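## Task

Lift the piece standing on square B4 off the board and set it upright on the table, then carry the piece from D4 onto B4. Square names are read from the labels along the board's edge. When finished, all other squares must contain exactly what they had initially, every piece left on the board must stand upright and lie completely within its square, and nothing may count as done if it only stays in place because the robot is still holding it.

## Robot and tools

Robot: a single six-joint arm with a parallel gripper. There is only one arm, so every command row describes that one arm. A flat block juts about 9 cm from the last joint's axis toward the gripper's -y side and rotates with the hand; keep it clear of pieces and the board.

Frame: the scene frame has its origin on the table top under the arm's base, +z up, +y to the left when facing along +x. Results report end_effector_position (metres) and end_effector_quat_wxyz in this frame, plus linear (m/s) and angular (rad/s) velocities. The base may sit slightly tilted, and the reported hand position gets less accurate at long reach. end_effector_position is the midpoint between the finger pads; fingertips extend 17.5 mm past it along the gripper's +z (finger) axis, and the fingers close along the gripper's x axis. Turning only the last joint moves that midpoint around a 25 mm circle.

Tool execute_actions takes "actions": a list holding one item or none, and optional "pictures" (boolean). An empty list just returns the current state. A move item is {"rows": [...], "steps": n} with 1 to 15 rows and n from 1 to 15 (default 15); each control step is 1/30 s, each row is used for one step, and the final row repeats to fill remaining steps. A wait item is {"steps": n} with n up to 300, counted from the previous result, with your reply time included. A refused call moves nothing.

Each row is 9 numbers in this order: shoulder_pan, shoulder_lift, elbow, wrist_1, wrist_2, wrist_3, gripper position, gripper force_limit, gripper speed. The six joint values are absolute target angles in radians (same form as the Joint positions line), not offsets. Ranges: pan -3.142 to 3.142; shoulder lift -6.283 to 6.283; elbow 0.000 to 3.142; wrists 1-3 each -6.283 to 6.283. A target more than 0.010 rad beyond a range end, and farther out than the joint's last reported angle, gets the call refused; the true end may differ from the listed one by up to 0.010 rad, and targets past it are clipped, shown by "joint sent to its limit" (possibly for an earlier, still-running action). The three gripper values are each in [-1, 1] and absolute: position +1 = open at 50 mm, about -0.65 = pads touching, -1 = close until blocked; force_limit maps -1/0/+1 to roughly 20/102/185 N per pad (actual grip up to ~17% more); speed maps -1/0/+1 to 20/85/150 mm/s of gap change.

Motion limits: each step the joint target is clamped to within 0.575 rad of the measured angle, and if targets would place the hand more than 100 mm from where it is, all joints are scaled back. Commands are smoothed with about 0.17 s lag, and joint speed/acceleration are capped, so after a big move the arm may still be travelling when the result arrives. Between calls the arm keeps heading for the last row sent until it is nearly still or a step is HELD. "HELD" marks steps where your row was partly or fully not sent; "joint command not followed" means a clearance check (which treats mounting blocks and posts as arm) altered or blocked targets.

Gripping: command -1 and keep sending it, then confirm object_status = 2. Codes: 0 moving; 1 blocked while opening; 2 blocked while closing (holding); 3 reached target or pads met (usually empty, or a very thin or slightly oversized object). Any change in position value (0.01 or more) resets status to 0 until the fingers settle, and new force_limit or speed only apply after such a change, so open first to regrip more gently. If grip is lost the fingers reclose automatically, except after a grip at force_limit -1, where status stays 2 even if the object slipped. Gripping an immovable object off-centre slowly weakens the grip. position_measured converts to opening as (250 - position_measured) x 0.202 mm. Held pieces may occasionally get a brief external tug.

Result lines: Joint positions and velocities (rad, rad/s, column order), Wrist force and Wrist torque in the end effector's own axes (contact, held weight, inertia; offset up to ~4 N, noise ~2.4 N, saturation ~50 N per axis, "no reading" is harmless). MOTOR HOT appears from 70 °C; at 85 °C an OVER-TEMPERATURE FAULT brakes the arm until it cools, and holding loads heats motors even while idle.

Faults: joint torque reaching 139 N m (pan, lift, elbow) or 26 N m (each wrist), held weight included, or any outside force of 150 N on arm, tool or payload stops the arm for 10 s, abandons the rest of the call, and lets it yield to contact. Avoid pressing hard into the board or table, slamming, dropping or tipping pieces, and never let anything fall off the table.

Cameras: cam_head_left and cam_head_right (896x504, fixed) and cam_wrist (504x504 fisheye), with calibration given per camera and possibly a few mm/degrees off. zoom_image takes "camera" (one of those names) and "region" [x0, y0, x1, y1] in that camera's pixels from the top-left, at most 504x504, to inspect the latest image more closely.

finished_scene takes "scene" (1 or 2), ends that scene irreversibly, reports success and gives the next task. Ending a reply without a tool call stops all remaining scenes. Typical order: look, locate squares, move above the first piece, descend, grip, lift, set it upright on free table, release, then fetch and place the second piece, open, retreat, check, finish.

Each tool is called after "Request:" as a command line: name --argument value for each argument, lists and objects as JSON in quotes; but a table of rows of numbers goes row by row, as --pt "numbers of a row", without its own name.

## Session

Request:
execute_actions --actions '[]'

Scene clock: 0.00 s of 4400.00 s.
end_effector_position=(+0.0975, -0.4480, +0.1912) position_measured=3 object_status=3 end_effector_quat_wxyz=(-0.063, +0.544, +0.742, -0.387) end_effector_velocity=(+0.000, -0.000, -0.000) end_effector_angular_velocity=(+0.000, -0.000, +0.000)
Joint positions: [-1.024 -1.214  2.563 -3.959 -2.506 -1.747]
Joint velocities: [-0.  0. -0.  0.  0. -0.]
Wrist force (N, on the end effector, along its own x y z axes, offset not removed): no reading
Wrist torque (N m, same axes, about the end effector's origin, offset not removed): no reading
camera_calibration (this result's frames):
cam_wrist: T_world_to_cam=[[-0.451107, 0.832557, -0.321483, 0.477244], [0.833036, 0.263544, -0.48641, 0.139791], [-0.320239, -0.48723, -0.812437, 0.116712], [0, 0, 0, 1]] pos_world=[0.136213, -0.377309, 0.316243]

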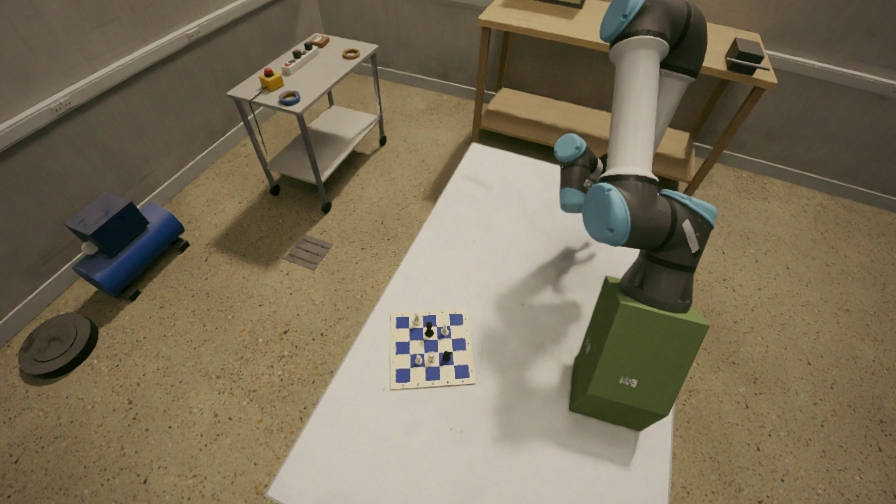

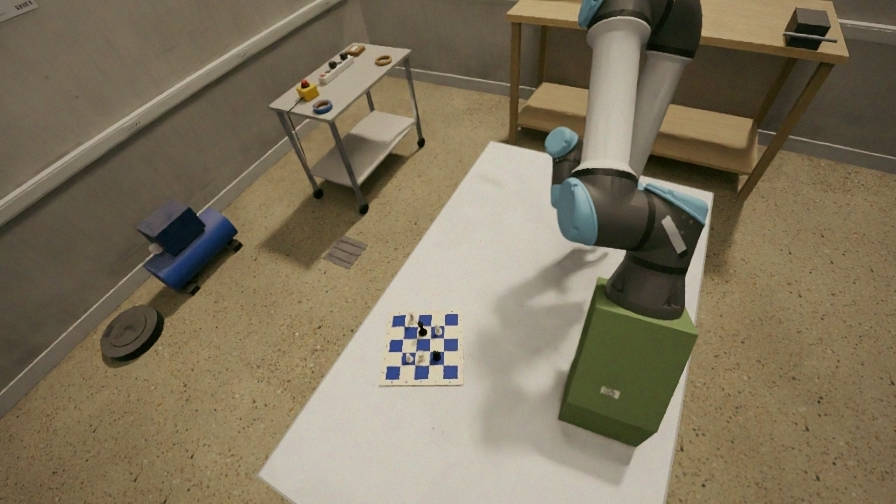

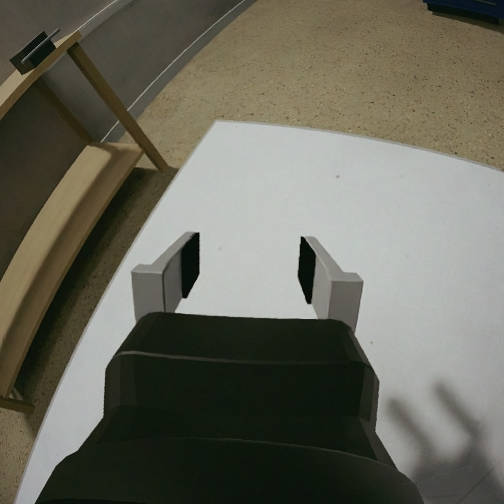

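Request:
zoom_image --camera "cam_head_left" --region '[380, 300, 485, 400]'

Request:
zoom_image --camera "cam_head_right" --region '[370, 300, 475, 400]'

Region (380, 300, 485, 400) of cam_head_left's 896x504 image, scaled by 4.800, with more detail than that image has; it fills the top 480 rows of this view, and the rest is white.

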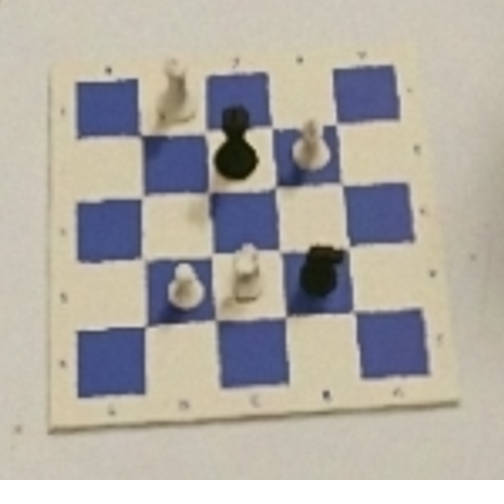

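Region (370, 300, 475, 400) of cam_head_right's 896x504 image, scaled by 4.800, with more detail than that image has; it fills the top 480 rows of this view, and the rest is white.

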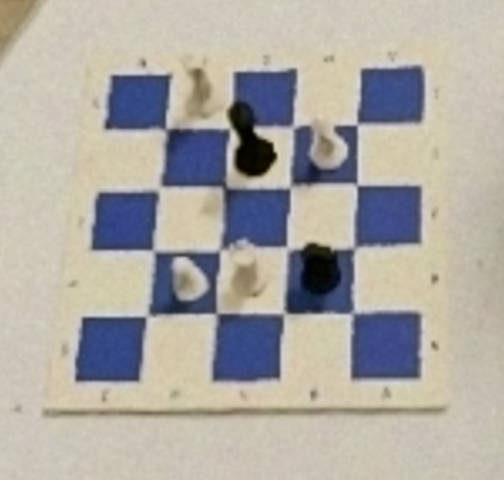

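Request:
execute_actions --actions '[{"rows": [[-1.022,-1.213,2.563,-3.957,-2.505,-1.749,0.6,-0.6,0],[-1.016,-1.211,2.561,-3.953,-2.504,-1.756,0.6,-0.6,0],[-1.004,-1.208,2.559,-3.944,-2.501,-1.768,0.6,-0.6,0],[-0.989,-1.203,2.555,-3.933,-2.498,-1.785,0.6,-0.6,0],[-0.969,-1.196,2.551,-3.918,-2.493,-1.806,0.6,-0.6,0],[-0.945,-1.189,2.546,-3.900,-2.487,-1.831,0.6,-0.6,0],[-0.916,-1.179,2.539,-3.878,-2.480,-1.863,0.6,-0.6,0],[-0.883,-1.169,2.532,-3.854,-2.472,-1.898,0.6,-0.6,0],[-0.848,-1.157,2.525,-3.828,-2.464,-1.935,0.6,-0.6,0],[-0.813,-1.146,2.517,-3.802,-2.455,-1.973,0.6,-0.6,0],[-0.778,-1.135,2.509,-3.776,-2.447,-2.011,0.6,-0.6,0],[-0.743,-1.124,2.502,-3.750,-2.438,-2.048,0.6,-0.6,0],[-0.707,-1.112,2.494,-3.724,-2.430,-2.086,0.6,-0.6,0],[-0.672,-1.101,2.486,-3.697,-2.421,-2.124,0.6,-0.6,0],[-0.637,-1.090,2.478,-3.671,-2.413,-2.161,0.6,-0.6,0]], "steps": 15}]' --pictures false

Request:
execute_actions --actions '[{"rows": [[-0.602,-1.078,2.471,-3.645,-2.404,-2.199,0.6,-0.6,0],[-0.567,-1.067,2.463,-3.619,-2.396,-2.236,0.6,-0.6,0],[-0.531,-1.056,2.455,-3.593,-2.387,-2.274,0.6,-0.6,0],[-0.496,-1.044,2.448,-3.567,-2.379,-2.312,0.6,-0.6,0],[-0.461,-1.033,2.440,-3.540,-2.370,-2.349,0.6,-0.6,0],[-0.426,-1.022,2.432,-3.514,-2.362,-2.387,0.6,-0.6,0],[-0.391,-1.010,2.425,-3.488,-2.353,-2.425,0.6,-0.6,0],[-0.355,-0.999,2.417,-3.462,-2.345,-2.462,0.6,-0.6,0],[-0.320,-0.988,2.409,-3.436,-2.336,-2.500,0.6,-0.6,0],[-0.285,-0.977,2.402,-3.410,-2.328,-2.538,0.6,-0.6,0],[-0.250,-0.965,2.394,-3.384,-2.319,-2.575,0.6,-0.6,0],[-0.215,-0.954,2.386,-3.357,-2.311,-2.613,0.6,-0.6,0],[-0.180,-0.943,2.379,-3.331,-2.302,-2.651,0.6,-0.6,0],[-0.144,-0.931,2.371,-3.305,-2.294,-2.688,0.6,-0.6,0],[-0.109,-0.920,2.363,-3.279,-2.285,-2.726,0.6,-0.6,0]], "steps": 15}]' --pictures false

Request:
execute_actions --actions '[{"rows": [[-0.074,-0.909,2.355,-3.253,-2.277,-2.764,0.6,-0.6,0],[-0.039,-0.897,2.348,-3.227,-2.268,-2.801,0.6,-0.6,0],[-0.004,-0.886,2.340,-3.200,-2.260,-2.839,0.6,-0.6,0],[0.032,-0.875,2.332,-3.174,-2.251,-2.877,0.6,-0.6,0],[0.067,-0.863,2.325,-3.148,-2.243,-2.914,0.6,-0.6,0],[0.102,-0.852,2.317,-3.122,-2.234,-2.952,0.6,-0.6,0],[0.137,-0.841,2.309,-3.096,-2.226,-2.989,0.6,-0.6,0],[0.172,-0.830,2.302,-3.070,-2.217,-3.027,0.6,-0.6,0],[0.208,-0.818,2.294,-3.043,-2.209,-3.065,0.6,-0.6,0],[0.243,-0.807,2.286,-3.017,-2.200,-3.102,0.6,-0.6,0],[0.275,-0.797,2.279,-2.993,-2.193,-3.137,0.6,-0.6,0],[0.305,-0.787,2.273,-2.971,-2.185,-3.169,0.6,-0.6,0],[0.327,-0.775,2.267,-2.959,-2.180,-3.197,0.6,-0.6,0],[0.343,-0.762,2.263,-2.954,-2.176,-3.222,0.6,-0.6,0],[0.353,-0.745,2.259,-2.958,-2.173,-3.245,0.6,-0.6,0]], "steps": 15}]' --pictures false

Request:
execute_actions --actions '[{"rows": [[0.357,-0.726,2.257,-2.969,-2.171,-3.266,0.6,-0.6,0],[0.356,-0.704,2.2545,-2.988,-2.170,-3.286,0.6,-0.6,0],[0.3455,-0.6831,2.2542,-3.0158,-2.1715,-3.2986,0.6,-0.6,0],[0.3353,-0.6620,2.2538,-3.0435,-2.1728,-3.3109,0.6,-0.6,0],[0.3252,-0.6409,2.2535,-3.0711,-2.1742,-3.3231,0.6,-0.6,0],[0.3159,-0.6217,2.2532,-3.0963,-2.1755,-3.3342,0.6,-0.6,0],[0.3076,-0.6044,2.2529,-3.1189,-2.1766,-3.3443,0.6,-0.6,0],[0.3002,-0.5891,2.2526,-3.1391,-2.1776,-3.3532,0.6,-0.6,0],[0.2946,-0.5776,2.2524,-3.1541,-2.1783,-3.3598,0.6,-0.6,0],[0.29085,-0.56986,2.25237,-3.16415,-2.17881,-3.36429,0.6,-0.6,0]], "steps": 15}]' --pictures false

Request:
execute_actions --actions '[{"steps": 8}]'

Scene clock: 50.43 s of 4400.00 s.
end_effector_position=(+0.2323, -0.3964, +0.1426) position_measured=63 object_status=3 end_effector_quat_wxyz=(-0.067, +0.312, +0.908, -0.273) end_effector_velocity=(+0.505, +0.294, -0.134) end_effector_angular_velocity=(+1.114, +0.172, +2.079)
Joint positions: [-0.763 -1.127  2.504 -3.762 -2.441 -2.026]
Joint velocities: [ 1.008  0.324 -0.226  0.745  0.242 -1.064]
Wrist force (N, on the end effector, along its own x y z axes, offset not removed): [-2.2 0.7 -0.6]
Wrist torque (N m, same axes, about the end effector's origin, offset not removed): [0.12 0.21 -0.01]
Steps of this call (steps 1 to 90: nothing new was sent; then 46.93 s passed at rest; steps 91 to 105: all 15 steps of this action). Readings (joint positions | what the end effector reports):
91: [-1.024 -1.214 2.563 -3.959 -2.506 -1.747] | position_measured=12 object_status=0
92: [-1.023 -1.214 2.563 -3.958 -2.506 -1.747] | position_measured=27 object_status=0
94: [-1.017 -1.212 2.562 -3.953 -2.504 -1.755] | position_measured=55 object_status=0
98: [-0.966 -1.195 2.550 -3.915 -2.491 -1.809] | position_measured=63 object_status=0
105: the state above

Scene clock: 50.93 s of 4400.00 s.
end_effector_position=(+0.4337, -0.1564, +0.1202) position_measured=63 object_status=3 end_effector_quat_wxyz=(-0.029, -0.275, +0.956, -0.096) end_effector_velocity=(+0.224, +0.604, +0.040) end_effector_angular_velocity=(+0.563, +0.201, +2.420)
Joint positions: [-0.238 -0.958  2.389 -3.372 -2.314 -2.587]
Joint velocities: [ 1.044  0.337 -0.228  0.769  0.249 -1.102]
Wrist force (N, on the end effector, along its own x y z axes, offset not removed): [-3.7 0.6 0.2]
Wrist torque (N m, same axes, about the end effector's origin, offset not removed): [0.08 0.45 0.08]
Steps of this call (steps 1 to 15: all 15 steps of this action). Readings (joint positions | what the end effector reports):
1: [-0.728 -1.116 2.496 -3.737 -2.432 -2.063] | position_measured=63 object_status=3
2: [-0.694 -1.105 2.489 -3.711 -2.424 -2.099] | position_measured=63 object_status=3
4: [-0.624 -1.083 2.473 -3.659 -2.407 -2.174] | position_measured=63 object_status=3
8: [-0.484 -1.037 2.443 -3.555 -2.373 -2.324] | position_measured=63 object_status=3
15: the state above

Scene clock: 51.43 s of 4400.00 s.
end_effector_position=(+0.4314, +0.1470, +0.1586) position_measured=63 object_status=3 end_effector_quat_wxyz=(-0.002, +0.778, -0.628, +0.008) end_effector_velocity=(-0.170, +0.428, +0.041) end_effector_angular_velocity=(+0.082, +0.094, +1.900)
Joint positions: [ 0.277 -0.79   2.277 -2.994 -2.19  -3.142]
Joint velocities: [ 0.768  0.355 -0.171  0.431  0.173 -0.918]
Wrist force (N, on the end effector, along its own x y z axes, offset not removed): [-5.1 0.6 -1.4]
Wrist torque (N m, same axes, about the end effector's origin, offset not removed): [0.00 0.60 0.16]
Steps of this call (steps 1 to 15: all 15 steps of this action). Readings (joint positions | what the end effector reports):
1: [-0.203 -0.947 2.381 -3.346 -2.305 -2.625] | position_measured=63 object_status=3
2: [-0.167 -0.936 2.374 -3.320 -2.297 -2.663] | position_measured=63 object_status=3
4: [-0.097 -0.913 2.358 -3.267 -2.280 -2.738] | position_measured=63 object_status=3
8: [0.044 -0.868 2.327 -3.163 -2.246 -2.889] | position_measured=63 object_status=3
15: the state above

Scene clock: 51.93 s of 4400.00 s.
end_effector_position=(+0.4017, +0.1982, +0.1019) position_measured=63 object_status=3 end_effector_quat_wxyz=(+0.000, +0.850, -0.527, -0.000) end_effector_velocity=(-0.006, +0.001, -0.027) end_effector_angular_velocity=(-0.002, -0.002, +0.010)
Joint positions: [ 0.294 -0.577  2.253 -3.156 -2.178 -3.36 ]
Joint velocities: [-0.032  0.08  -0.002 -0.103 -0.005 -0.05 ]
Wrist force (N, on the end effector, along its own x y z axes, offset not removed): [-1.7 0.2 0.2]
Wrist torque (N m, same axes, about the end effector's origin, offset not removed): [0.00 0.17 -0.12]
Steps of this call (steps 1 to 15: all 15 steps of this action). Readings (joint positions | what the end effector reports):
1: [0.301 -0.777 2.271 -2.982 -2.185 -3.172] | position_measured=63 object_status=3
2: [0.318 -0.763 2.267 -2.977 -2.181 -3.199] | position_measured=63 object_status=3
4: [0.336 -0.729 2.260 -2.987 -2.175 -3.247] | position_measured=63 object_status=3
8: [0.323 -0.651 2.255 -3.062 -2.175 -3.313] | position_measured=63 object_status=3
15: the state above

Scene clock: 52.20 s of 4400.00 s.
end_effector_position=(+0.4013, +0.1982, +0.0997) position_measured=63 object_status=3 end_effector_quat_wxyz=(+0.000, +0.850, -0.527, -0.000) end_effector_velocity=(+0.000, -0.001, -0.001) end_effector_angular_velocity=(-0.001, -0.000, -0.001)
Joint positions: [ 0.291 -0.57   2.252 -3.164 -2.179 -3.364]
Joint velocities: [-0.002  0.003 -0.    -0.004 -0.001 -0.001]
Wrist force (N, on the end effector, along its own x y z axes, offset not removed): [-3.0 1.8 -0.9]
Wrist torque (N m, same axes, about the end effector's origin, offset not removed): [0.26 0.44 0.17]
Steps of this call (steps 1 to 8: the robot went on to your last target). Readings (joint positions | what the end effector reports):
1: [0.293 -0.574 2.252 -3.158 -2.179 -3.362] | position_measured=63 object_status=3
2: [0.292 -0.573 2.252 -3.160 -2.179 -3.362] | position_measured=63 object_status=3
4: [0.291 -0.571 2.252 -3.162 -2.179 -3.363] | position_measured=63 object_status=3
8: the state above
camera_calibration (this result's frames):
cam_wrist: T_world_to_cam=[[0.483693, -0.87458, -0.033931, -0.0185367], [-0.848839, -0.478201, 0.225379, 0.42291], [-0.213337, -0.0802121, -0.97368, 0.347051], [0, 0, 0, 1]] pos_world=[0.441988, 0.213862, 0.241973]

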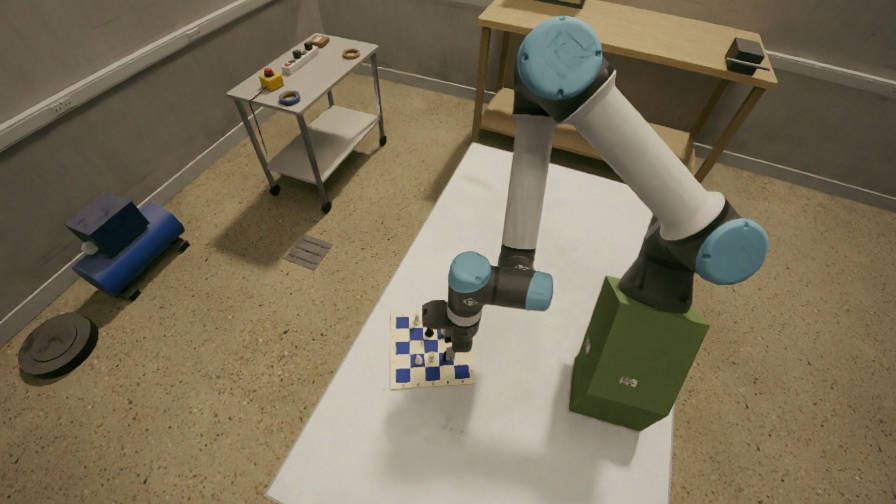

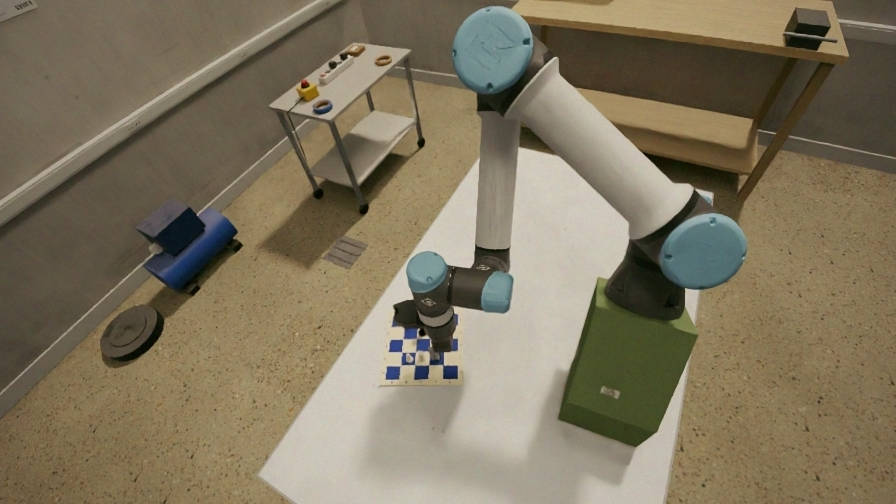

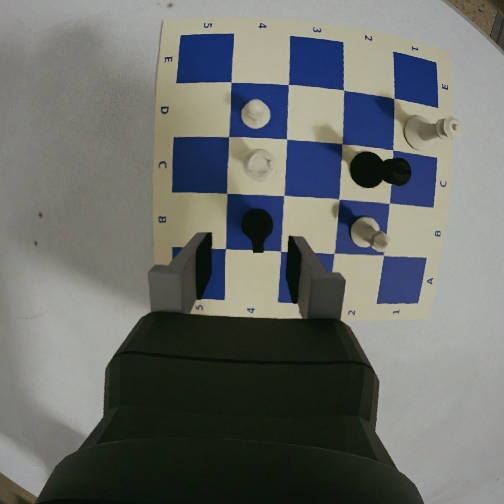

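Request:
zoom_image --camera "cam_wrist" --region '[190, 170, 320, 310]'

Request:
zoom_image --camera "cam_wrist" --region '[160, 70, 360, 260]'

Region (190, 170, 320, 310) of cam_wrist's 504x504 image, scaled by 3.600, with more detail than that image has; it fills the left 468 columns of this view, and the rest is white.

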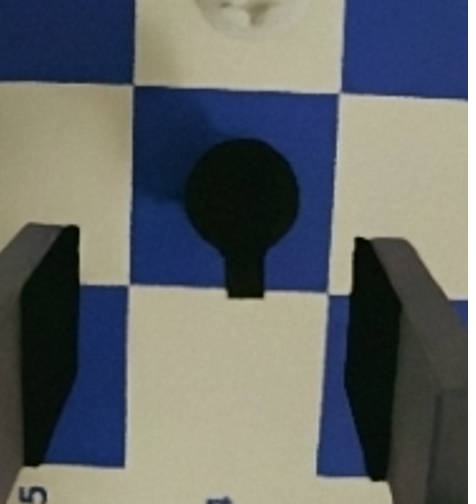

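Region (160, 70, 360, 260) of cam_wrist's 504x504 image, scaled by 2.520, with more detail than that image has; it fills the top 479 rows of this view, and the rest is white.

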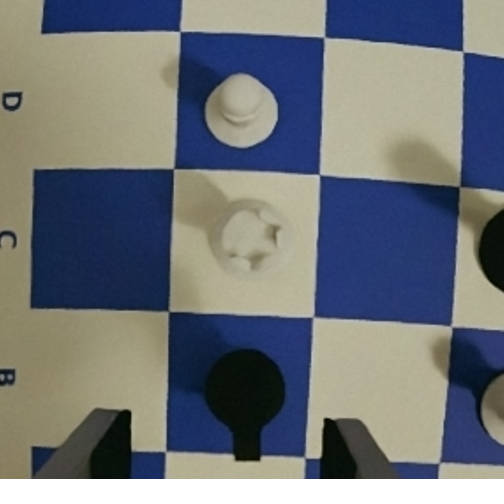

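Request:
execute_actions --actions '[{"rows": [[0.2870,-0.5627,2.2500,-3.1717,-2.1791,-3.3690,0.6,-0.6,0],[0.2806,-0.5506,2.2461,-3.1842,-2.1795,-3.3767,0.6,-0.6,0],[0.2723,-0.5350,2.2409,-3.2005,-2.1801,-3.3869,0.6,-0.6,0],[0.2634,-0.5182,2.2354,-3.2180,-2.1807,-3.3978,0.6,-0.6,0],[0.2544,-0.5014,2.2299,-3.2355,-2.1812,-3.4087,0.6,-0.6,0],[0.2461,-0.4858,2.2247,-3.2518,-2.1818,-3.4188,0.6,-0.6,0],[0.2384,-0.4714,2.2200,-3.2668,-2.1823,-3.4281,0.6,-0.6,0],[0.2327,-0.4606,2.2164,-3.2781,-2.1827,-3.4352,0.6,-0.6,0],[0.2269,-0.4498,2.2129,-3.2894,-2.1831,-3.4422,0.6,-0.6,0]], "steps": 15}]' --pictures false

Request:
execute_actions --actions '[{"steps": 5}]'

Request:
zoom_image --camera "cam_wrist" --region '[190, 180, 320, 310]'

Scene clock: 63.00 s of 4400.00 s.
end_effector_position=(+0.4062, +0.1978, +0.0574) position_measured=63 object_status=3 end_effector_quat_wxyz=(+0.000, +0.850, -0.527, -0.000) end_effector_velocity=(+0.000, -0.000, -0.018) end_effector_angular_velocity=(-0.000, +0.000, -0.002)
Joint positions: [ 0.229 -0.454  2.214 -3.285 -2.183 -3.44 ]
Joint velocities: [-0.027  0.05  -0.016 -0.053 -0.001 -0.031]
Wrist force (N, on the end effector, along its own x y z axes, offset not removed): [-1.7 1.9 0.1]
Wrist torque (N m, same axes, about the end effector's origin, offset not removed): [0.31 0.11 -0.06]
Steps of this call (steps 1 to 15: the robot went on to your last target; steps 16 to 90: nothing new was sent; then 7.30 s passed at rest; steps 91 to 105: all 15 steps of this action). Readings (joint positions | what the end effector reports):
91: [0.291 -0.570 2.252 -3.164 -2.179 -3.365] | position_measured=63 object_status=3
92: [0.290 -0.568 2.252 -3.167 -2.179 -3.366] | position_measured=63 object_status=3
94: [0.283 -0.556 2.247 -3.179 -2.179 -3.374] | position_measured=63 object_status=3
98: [0.256 -0.506 2.231 -3.231 -2.181 -3.406] | position_measured=63 object_status=3
105: the state above

Scene clock: 63.17 s of 4400.00 s.
end_effector_position=(+0.4063, +0.1978, +0.0561) position_measured=63 object_status=3 end_effector_quat_wxyz=(+0.000, +0.850, -0.527, +0.000) end_effector_velocity=(-0.001, -0.000, -0.003) end_effector_angular_velocity=(-0.001, +0.001, +0.002)
Joint positions: [ 0.227 -0.45   2.213 -3.289 -2.183 -3.442]
Joint velocities: [-0.004  0.007 -0.001 -0.007 -0.001 -0.005]
Wrist force (N, on the end effector, along its own x y z axes, offset not removed): [-1.6 2.2 1.0]
Wrist torque (N m, same axes, about the end effector's origin, offset not removed): [0.38 0.13 0.07]
Steps of this call (steps 1 to 5: the robot went on to your last target). Readings (joint positions | what the end effector reports):
1: [0.228 -0.453 2.214 -3.286 -2.183 -3.440] | position_measured=63 object_status=3
2: [0.228 -0.452 2.214 -3.287 -2.183 -3.441] | position_measured=63 object_status=3
4: [0.227 -0.451 2.213 -3.289 -2.183 -3.442] | position_measured=63 object_status=3
5: the state above
camera_calibration (this result's frames):
cam_wrist: T_world_to_cam=[[0.483754, -0.874547, -0.0339113, -0.0228359], [-0.848811, -0.478256, 0.22537, 0.436771], [-0.213315, -0.0802391, -0.973683, 0.305583], [0, 0, 0, 1]] pos_world=[0.446968, 0.213437, 0.198332]

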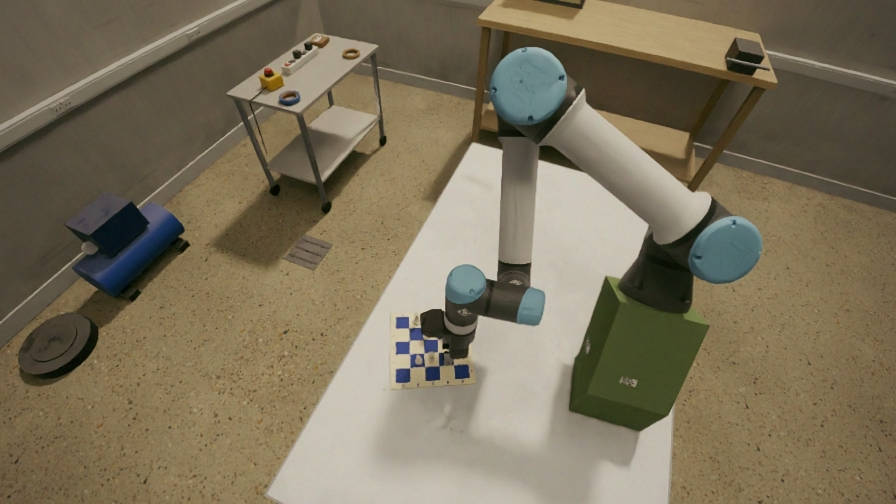

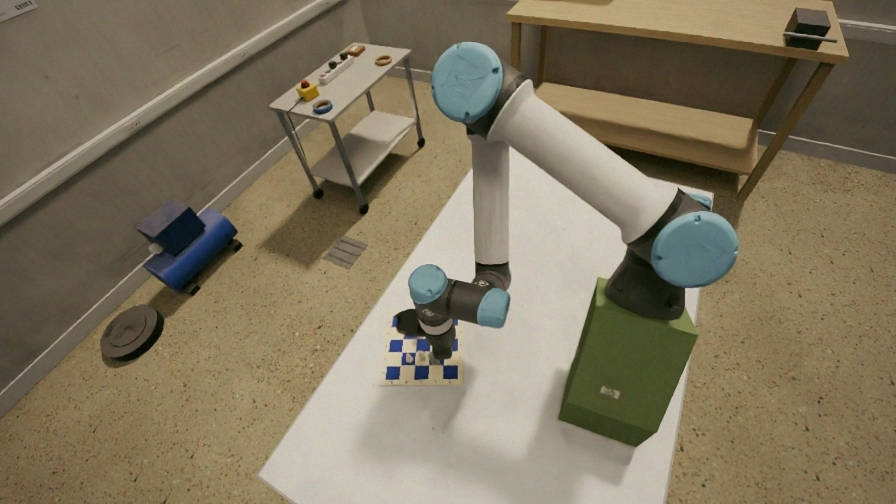

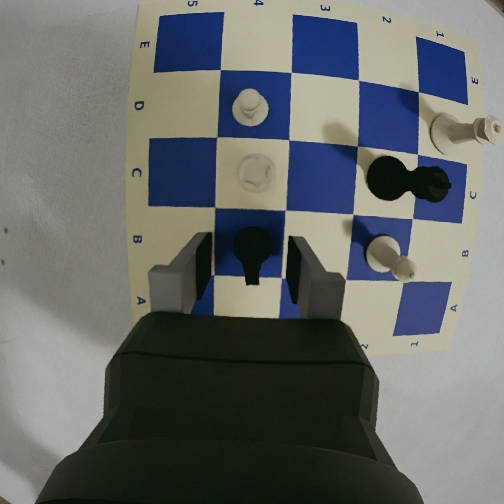

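Region (190, 180, 320, 310) of cam_wrist's 504x504 image, scaled by 3.877, with more detail than that image has.

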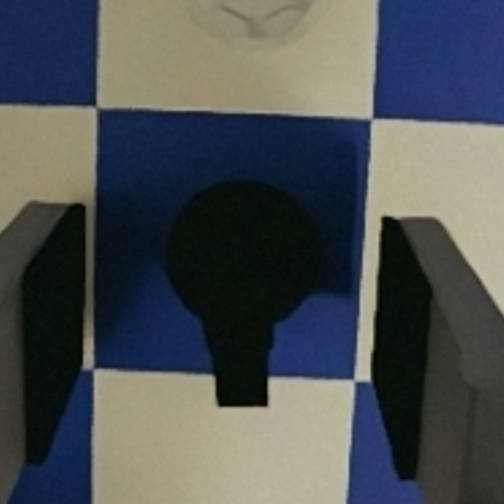

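Request:
execute_actions --actions '[{"rows": [[0.2241,-0.4516,2.2136,-3.2902,-2.1833,-3.4457,-1,-0.6,-0.2]], "steps": 15}]' --pictures false

Request:
execute_actions --actions '[{"steps": 8}]'

Request:
zoom_image --camera "cam_wrist" --region '[190, 180, 320, 310]'

Scene clock: 78.13 s of 4400.00 s.
end_effector_position=(+0.4069, +0.1965, +0.0559) position_measured=214 object_status=0 end_effector_quat_wxyz=(+0.000, +0.850, -0.527, -0.000) end_effector_velocity=(+0.000, +0.000, -0.000) end_effector_angular_velocity=(+0.001, +0.000, -0.000)
Joint positions: [ 0.224 -0.452  2.214 -3.29  -2.183 -3.446]
Joint velocities: [-0.001  0.    -0.001 -0.     0.001 -0.001]
Wrist force (N, on the end effector, along its own x y z axes, offset not removed): [-2.0 4.2 0.8]
Wrist torque (N m, same axes, about the end effector's origin, offset not removed): [0.62 0.23 0.14]
Steps of this call (steps 1 to 15: the robot went on to your last target; steps 16 to 90: nothing new was sent; then 11.47 s passed at rest; steps 91 to 105: all 15 steps of this action). Readings (joint positions | what the end effector reports):
91: [0.227 -0.450 2.213 -3.289 -2.183 -3.442] | position_measured=71 object_status=0
92: [0.226 -0.450 2.213 -3.290 -2.183 -3.443] | position_measured=83 object_status=0
94: [0.225 -0.451 2.213 -3.290 -2.183 -3.444] | position_measured=106 object_status=0
98: [0.224 -0.451 2.213 -3.290 -2.183 -3.445] | position_measured=154 object_status=0
105: the state above

Scene clock: 78.40 s of 4400.00 s.
end_effector_position=(+0.4069, +0.1964, +0.0559) position_measured=214 object_status=2 end_effector_quat_wxyz=(+0.000, +0.850, -0.527, -0.000) end_effector_velocity=(-0.002, -0.000, -0.001) end_effector_angular_velocity=(-0.001, +0.003, +0.002)
Joint positions: [ 0.224 -0.452  2.214 -3.29  -2.183 -3.446]
Joint velocities: [-0.     0.001  0.002 -0.    -0.     0.   ]
Wrist force (N, on the end effector, along its own x y z axes, offset not removed): [-3.9 1.6 1.0]
Wrist torque (N m, same axes, about the end effector's origin, offset not removed): [0.45 0.53 0.09]
Steps of this call (steps 1 to 8: the robot went on to your last target). Readings (joint positions | what the end effector reports):
1: [0.224 -0.452 2.214 -3.290 -2.183 -3.446] | position_measured=214 object_status=0
2: [0.224 -0.452 2.214 -3.290 -2.183 -3.446] | position_measured=214 object_status=0
4: [0.224 -0.452 2.214 -3.290 -2.183 -3.446] | position_measured=214 object_status=0
8: the state above
camera_calibration (this result's frames):
cam_wrist: T_world_to_cam=[[0.483865, -0.874487, -0.0338611, -0.0243767], [-0.848732, -0.478346, 0.225477, 0.436696], [-0.213374, -0.0803615, -0.97366, 0.305451], [0, 0, 0, 1]] pos_world=[0.447608, 0.212121, 0.198115]

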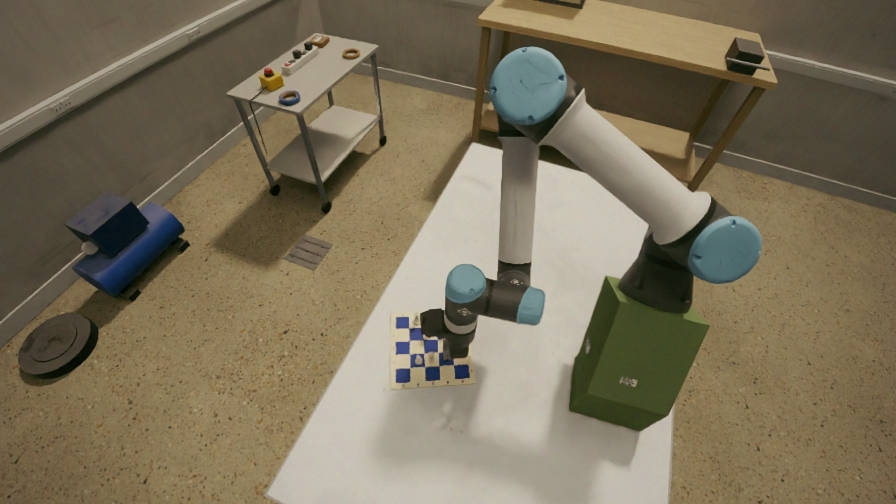

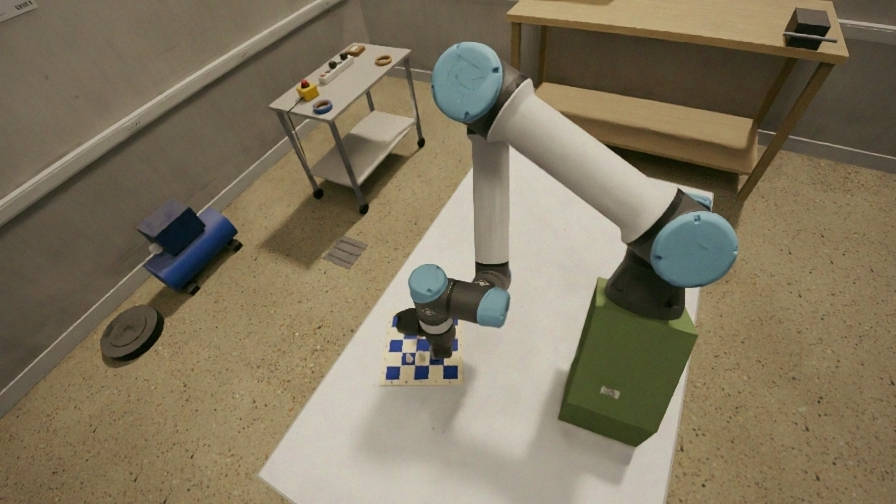

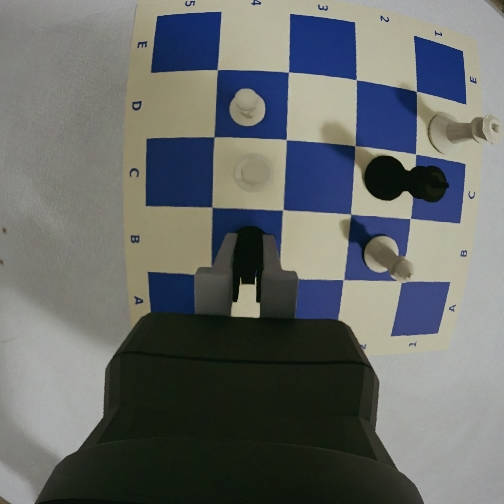

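Region (190, 180, 320, 310) of cam_wrist's 504x504 image, scaled by 3.877, with more detail than that image has.

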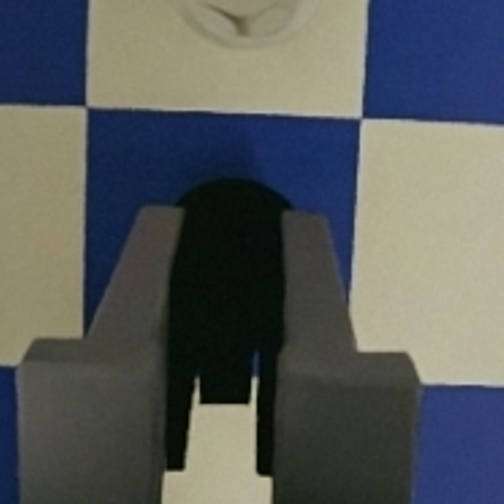

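Request:
zoom_image --camera "cam_wrist" --region '[190, 55, 310, 225]'

Region (190, 55, 310, 225) of cam_wrist's 504x504 image, scaled by 2.965, with more detail than that image has; it fills the left 356 columns of this view, and the rest is white.

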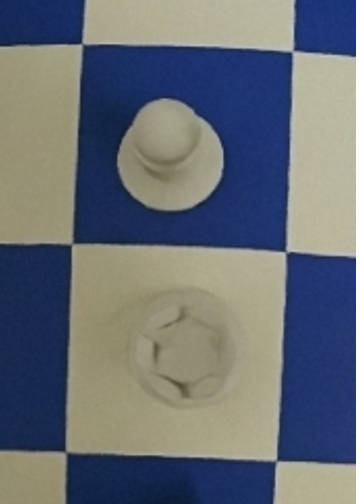

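Request:
execute_actions --actions '[{"rows": [[0.2278,-0.4589,2.2159,-3.2826,-2.1830,-3.4412,-1,-0.6,-0.2],[0.2341,-0.4711,2.2196,-3.2698,-2.1826,-3.4336,-1,-0.6,-0.2],[0.2412,-0.4851,2.2240,-3.2552,-2.1821,-3.4249,-1,-0.6,-0.2],[0.2484,-0.4991,2.2283,-3.2406,-2.1817,-3.4161,-1,-0.6,-0.2],[0.2573,-0.5056,2.2275,-3.2270,-2.1807,-3.4053,-1,-0.6,-0.2],[0.2682,-0.5047,2.2213,-3.2144,-2.1794,-3.3922,-1,-0.6,-0.2],[0.2813,-0.4968,2.2101,-3.2022,-2.1776,-3.3765,-1,-0.6,-0.2],[0.2987,-0.4864,2.1951,-3.1860,-2.1753,-3.3557,-1,-0.6,-0.2],[0.3182,-0.4746,2.1783,-3.1677,-2.1726,-3.3323,-1,-0.6,-0.2],[0.3378,-0.4629,2.1615,-3.1495,-2.1699,-3.3088,-1,-0.6,-0.2],[0.3573,-0.4511,2.1447,-3.1312,-2.1672,-3.2854,-1,-0.6,-0.2],[0.3769,-0.4394,2.1278,-3.1129,-2.1646,-3.2619,-1,-0.6,-0.2],[0.3964,-0.4276,2.1110,-3.0947,-2.1619,-3.2385,-1,-0.6,-0.2],[0.4160,-0.4159,2.0942,-3.0764,-2.1592,-3.2150,-1,-0.6,-0.2],[0.4334,-0.4054,2.0792,-3.0601,-2.1568,-3.1942,-1,-0.6,-0.2]], "steps": 15}]' --pictures false

Request:
execute_actions --actions '[{"rows": [[0.4486,-0.3963,2.0662,-3.0459,-2.1548,-3.1760,-1,-0.6,-0.2],[0.4616,-0.3884,2.0549,-3.0338,-2.1530,-3.1603,-1,-0.6,-0.2],[0.4725,-0.3819,2.0456,-3.0236,-2.1515,-3.1473,-1,-0.6,-0.2],[0.4688,-0.3746,2.0438,-3.0315,-2.1522,-3.1516,-1,-0.6,-0.2],[0.4639,-0.3648,2.0413,-3.0419,-2.1532,-3.1573,-1,-0.6,-0.2],[0.4591,-0.3550,2.0388,-3.0524,-2.1542,-3.1630,-1,-0.6,-0.2],[0.4542,-0.3452,2.0364,-3.0629,-2.1552,-3.1688,-1,-0.6,-0.2],[0.4499,-0.3366,2.0342,-3.0721,-2.1560,-3.1738,-1,-0.6,-0.2],[0.4469,-0.3305,2.0327,-3.0786,-2.1566,-3.1773,-1,-0.6,-0.2],[0.4444,-0.3256,2.0314,-3.0838,-2.1571,-3.1802,-1,-0.6,-0.2],[0.4432,-0.32315,2.0308,-3.0865,-2.1574,-3.1816,-1,-0.6,-0.2]], "steps": 15}]' --pictures false

Request:
execute_actions --actions '[{"rows": [[0.4420,-0.3207,2.0302,-3.0891,-2.1576,-3.1831,-1,-0.6,-0.2]], "steps": 10}]'

Scene clock: 94.87 s of 4400.00 s.
end_effector_position=(+0.4023, +0.2584, +0.0770) position_measured=214 object_status=2 end_effector_quat_wxyz=(-0.002, +0.850, -0.526, -0.001) end_effector_velocity=(-0.037, +0.292, +0.005) end_effector_angular_velocity=(-0.005, -0.004, +0.006)
Joint positions: [ 0.369 -0.442  2.133 -3.12  -2.165 -3.272]
Joint velocities: [ 0.555  0.32  -0.469  0.518  0.073  0.656]
Wrist force (N, on the end effector, along its own x y z axes, offset not removed): [-0.7 0.8 -1.8]
Wrist torque (N m, same axes, about the end effector's origin, offset not removed): [0.01 -0.03 0.00]
Steps of this call (steps 1 to 15: the robot went on to your last target; steps 16 to 90: nothing new was sent; then 12.97 s passed at rest; steps 91 to 105: all 15 steps of this action). Readings (joint positions | what the end effector reports):
91: [0.224 -0.452 2.214 -3.290 -2.183 -3.446] | position_measured=214 object_status=2
92: [0.225 -0.454 2.214 -3.288 -2.183 -3.444] | position_measured=214 object_status=2
94: [0.231 -0.466 2.218 -3.276 -2.183 -3.437] | position_measured=214 object_status=2
98: [0.259 -0.493 2.220 -3.231 -2.180 -3.404] | position_measured=214 object_status=2
105: the state above

Scene clock: 95.37 s of 4400.00 s.
end_effector_position=(+0.3919, +0.3118, +0.0553) position_measured=214 object_status=2 end_effector_quat_wxyz=(+0.000, +0.850, -0.527, -0.000) end_effector_velocity=(-0.000, +0.002, -0.019) end_effector_angular_velocity=(-0.001, -0.002, -0.003)
Joint positions: [ 0.445 -0.327  2.032 -3.083 -2.157 -3.18 ]
Joint velocities: [-0.018  0.049 -0.018 -0.045 -0.006 -0.019]
Wrist force (N, on the end effector, along its own x y z axes, offset not removed): [-3.7 0.9 0.7]
Wrist torque (N m, same axes, about the end effector's origin, offset not removed): [0.10 0.50 0.06]
Steps of this call (steps 1 to 15: all 15 steps of this action). Readings (joint positions | what the end effector reports):
1: [0.388 -0.431 2.118 -3.103 -2.163 -3.250] | position_measured=214 object_status=2
2: [0.406 -0.421 2.102 -3.086 -2.160 -3.228] | position_measured=214 object_status=2
4: [0.437 -0.402 2.076 -3.057 -2.156 -3.191] | position_measured=214 object_status=2
8: [0.456 -0.367 2.047 -3.050 -2.154 -3.167] | position_measured=214 object_status=2
15: the state above

Scene clock: 95.70 s of 4400.00 s.
end_effector_position=(+0.3918, +0.3120, +0.0528) position_measured=214 object_status=2 end_effector_quat_wxyz=(+0.000, +0.850, -0.527, -0.000) end_effector_velocity=(+0.000, -0.000, -0.001) end_effector_angular_velocity=(+0.000, +0.000, -0.001)
Joint positions: [ 0.442 -0.321  2.03  -3.089 -2.158 -3.183]
Joint velocities: [-0.002  0.002 -0.001 -0.002 -0.    -0.001]
Wrist force (N, on the end effector, along its own x y z axes, offset not removed): [-0.5 1.7 0.2]
Wrist torque (N m, same axes, about the end effector's origin, offset not removed): [0.22 -0.03 0.12]
Steps of this call (steps 1 to 10: all 10 steps of this action). Readings (joint positions | what the end effector reports):
1: [0.444 -0.326 2.032 -3.084 -2.157 -3.181] | position_measured=214 object_status=2
2: [0.444 -0.324 2.031 -3.085 -2.157 -3.181] | position_measured=214 object_status=2
4: [0.443 -0.322 2.031 -3.087 -2.157 -3.182] | position_measured=214 object_status=2
8: [0.442 -0.321 2.030 -3.089 -2.158 -3.183] | position_measured=214 object_status=2
10: the state above
camera_calibration (this result's frames):
cam_wrist: T_world_to_cam=[[0.483634, -0.874611, -0.0339572, 0.0840099], [-0.848869, -0.47815, 0.225376, 0.479778], [-0.213353, -0.0801744, -0.97368, 0.308428], [0, 0, 0, 1]] pos_world=[0.432443, 0.32761, 0.195032]

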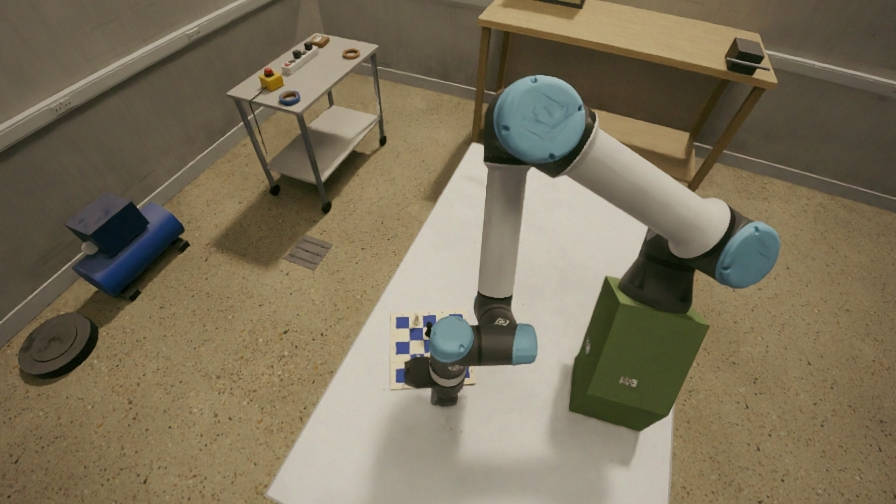

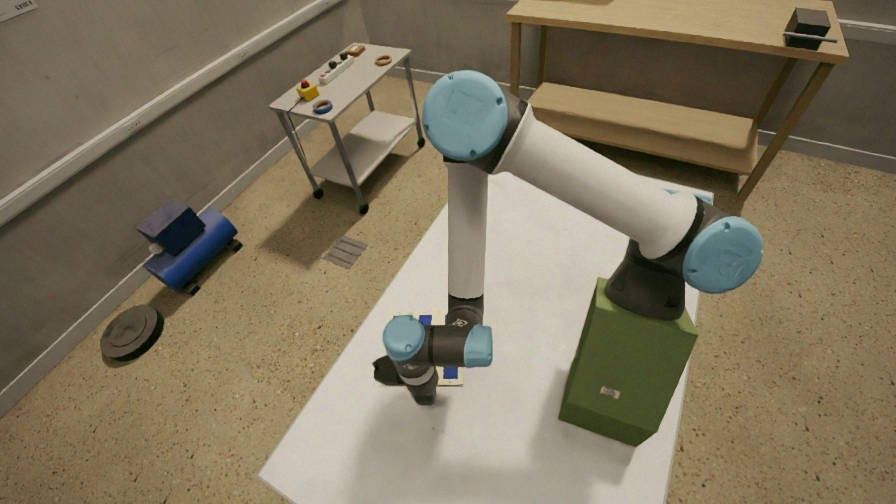

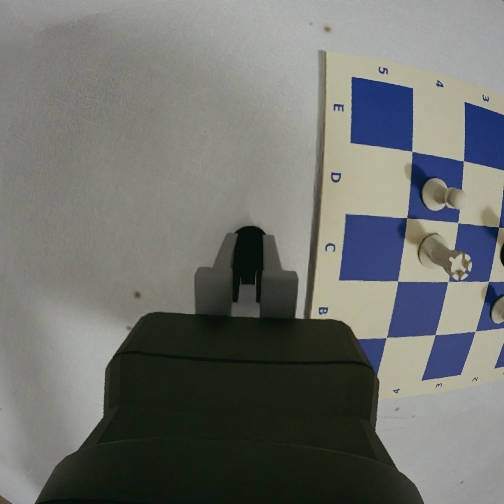

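Request:
execute_actions --actions '[{"rows": [[0.4405,-0.3178,2.0295,-3.0922,-2.1579,-3.1848,-1,-0.6,-0.2]], "steps": 9}]' --pictures false

Scene clock: 98.03 s of 4400.00 s.
end_effector_position=(+0.3917, +0.3119, +0.0516) position_measured=214 object_status=2 end_effector_quat_wxyz=(+0.000, +0.850, -0.527, -0.000) end_effector_velocity=(-0.000, +0.000, -0.001) end_effector_angular_velocity=(-0.000, -0.000, +0.000)
Joint positions: [ 0.441 -0.318  2.03  -3.092 -2.158 -3.185]
Joint velocities: [-0.     0.002 -0.001 -0.002 -0.    -0.001]
Wrist force (N, on the end effector, along its own x y z axes, offset not removed): [-2.5 0.7 -0.2]
Wrist torque (N m, same axes, about the end effector's origin, offset not removed): [0.14 0.31 0.06]
Steps of this call (steps 1 to 15: the robot went on to your last target; steps 16 to 61: nothing new was sent; steps 62 to 70: all 9 steps of this action). Readings (joint positions | what the end effector reports):
62: [0.442 -0.321 2.030 -3.089 -2.158 -3.183] | position_measured=214 object_status=2
63: [0.442 -0.320 2.030 -3.090 -2.158 -3.184] | position_measured=214 object_status=2
65: [0.441 -0.319 2.030 -3.091 -2.158 -3.184] | position_measured=214 object_status=2
69: [0.441 -0.318 2.030 -3.092 -2.158 -3.185] | position_measured=214 object_status=2
70: the state above

Request:
execute_actions --actions '[{"rows": [[0.4396,-0.3158,2.0290,-3.0943,-2.1581,-3.1859,-1,-0.6,-0.2]], "steps": 9}]' --pictures false

Scene clock: 102.17 s of 4400.00 s.
end_effector_position=(+0.3916, +0.3119, +0.0508) position_measured=214 object_status=2 end_effector_quat_wxyz=(+0.000, +0.850, -0.527, -0.000) end_effector_velocity=(+0.001, -0.001, -0.000) end_effector_angular_velocity=(-0.001, -0.001, -0.001)
Joint positions: [ 0.44  -0.316  2.029 -3.094 -2.158 -3.186]
Joint velocities: [-0.001  0.001 -0.001 -0.001 -0.002 -0.   ]
Wrist force (N, on the end effector, along its own x y z axes, offset not removed): [-2.3 -1.4 -0.4]
Wrist torque (N m, same axes, about the end effector's origin, offset not removed): [-0.25 0.20 0.11]
Steps of this call (steps 1 to 15: the robot went on to your last target; steps 16 to 90: nothing new was sent; then 0.83 s passed at rest; steps 91 to 99: all 9 steps of this action). Readings (joint positions | what the end effector reports):
91: [0.440 -0.318 2.029 -3.092 -2.158 -3.185] | position_measured=214 object_status=2
92: [0.440 -0.317 2.029 -3.093 -2.158 -3.185] | position_measured=214 object_status=2
94: [0.440 -0.317 2.029 -3.094 -2.158 -3.186] | position_measured=214 object_status=2
98: [0.440 -0.316 2.029 -3.094 -2.158 -3.186] | position_measured=214 object_status=2
99: the state above

Request:
execute_actions --actions '[{"rows": [[0.4388,-0.3143,2.0286,-3.0959,-2.1583,-3.1868,-1,-0.6,-0.2]], "steps": 9}]' --pictures false

Scene clock: 103.80 s of 4400.00 s.
end_effector_position=(+0.3916, +0.3119, +0.0501) position_measured=214 object_status=2 end_effector_quat_wxyz=(+0.000, +0.850, -0.527, -0.000) end_effector_velocity=(-0.001, -0.000, -0.001) end_effector_angular_velocity=(+0.000, +0.001, -0.000)
Joint positions: [ 0.439 -0.314  2.029 -3.096 -2.158 -3.187]
Joint velocities: [-0.001  0.001  0.001 -0.001  0.    -0.   ]
Wrist force (N, on the end effector, along its own x y z axes, offset not removed): [-2.9 1.5 -2.0]
Wrist torque (N m, same axes, about the end effector's origin, offset not removed): [0.18 0.34 0.14]
Steps of this call (steps 1 to 15: the robot went on to your last target; steps 16 to 40: nothing new was sent; steps 41 to 49: all 9 steps of this action). Readings (joint positions | what the end effector reports):
41: [0.440 -0.316 2.029 -3.094 -2.158 -3.186] | position_measured=214 object_status=2
42: [0.439 -0.315 2.029 -3.095 -2.158 -3.186] | position_measured=214 object_status=2
44: [0.439 -0.315 2.029 -3.095 -2.158 -3.186] | position_measured=214 object_status=2
48: [0.439 -0.314 2.029 -3.096 -2.158 -3.187] | position_measured=214 object_status=2
49: the state above

Request:
execute_actions --actions '[{"rows": [[0.4382,-0.3131,2.0283,-3.0972,-2.1584,-3.1875,-1,-0.6,-0.2]], "steps": 9}]' --pictures false

Scene clock: 105.53 s of 4400.00 s.
end_effector_position=(+0.3916, +0.3119, +0.0497) position_measured=214 object_status=2 end_effector_quat_wxyz=(+0.000, +0.850, -0.527, +0.000) end_effector_velocity=(+0.001, +0.000, +0.000) end_effector_angular_velocity=(+0.001, -0.001, -0.001)
Joint positions: [ 0.438 -0.313  2.028 -3.097 -2.158 -3.187]
Joint velocities: [-0.    -0.    -0.001 -0.001  0.001 -0.001]
Wrist force (N, on the end effector, along its own x y z axes, offset not removed): [-3.4 2.7 -7.1]
Wrist torque (N m, same axes, about the end effector's origin, offset not removed): [0.16 0.44 0.09]
Steps of this call (steps 1 to 15: the robot went on to your last target; steps 16 to 43: nothing new was sent; steps 44 to 52: all 9 steps of this action). Readings (joint positions | what the end effector reports):
44: [0.439 -0.314 2.029 -3.096 -2.158 -3.187] | position_measured=214 object_status=2
45: [0.439 -0.314 2.029 -3.096 -2.158 -3.187] | position_measured=214 object_status=2
47: [0.438 -0.314 2.028 -3.097 -2.158 -3.187] | position_measured=214 object_status=2
51: [0.438 -0.313 2.028 -3.097 -2.158 -3.187] | position_measured=214 object_status=2
52: the state above


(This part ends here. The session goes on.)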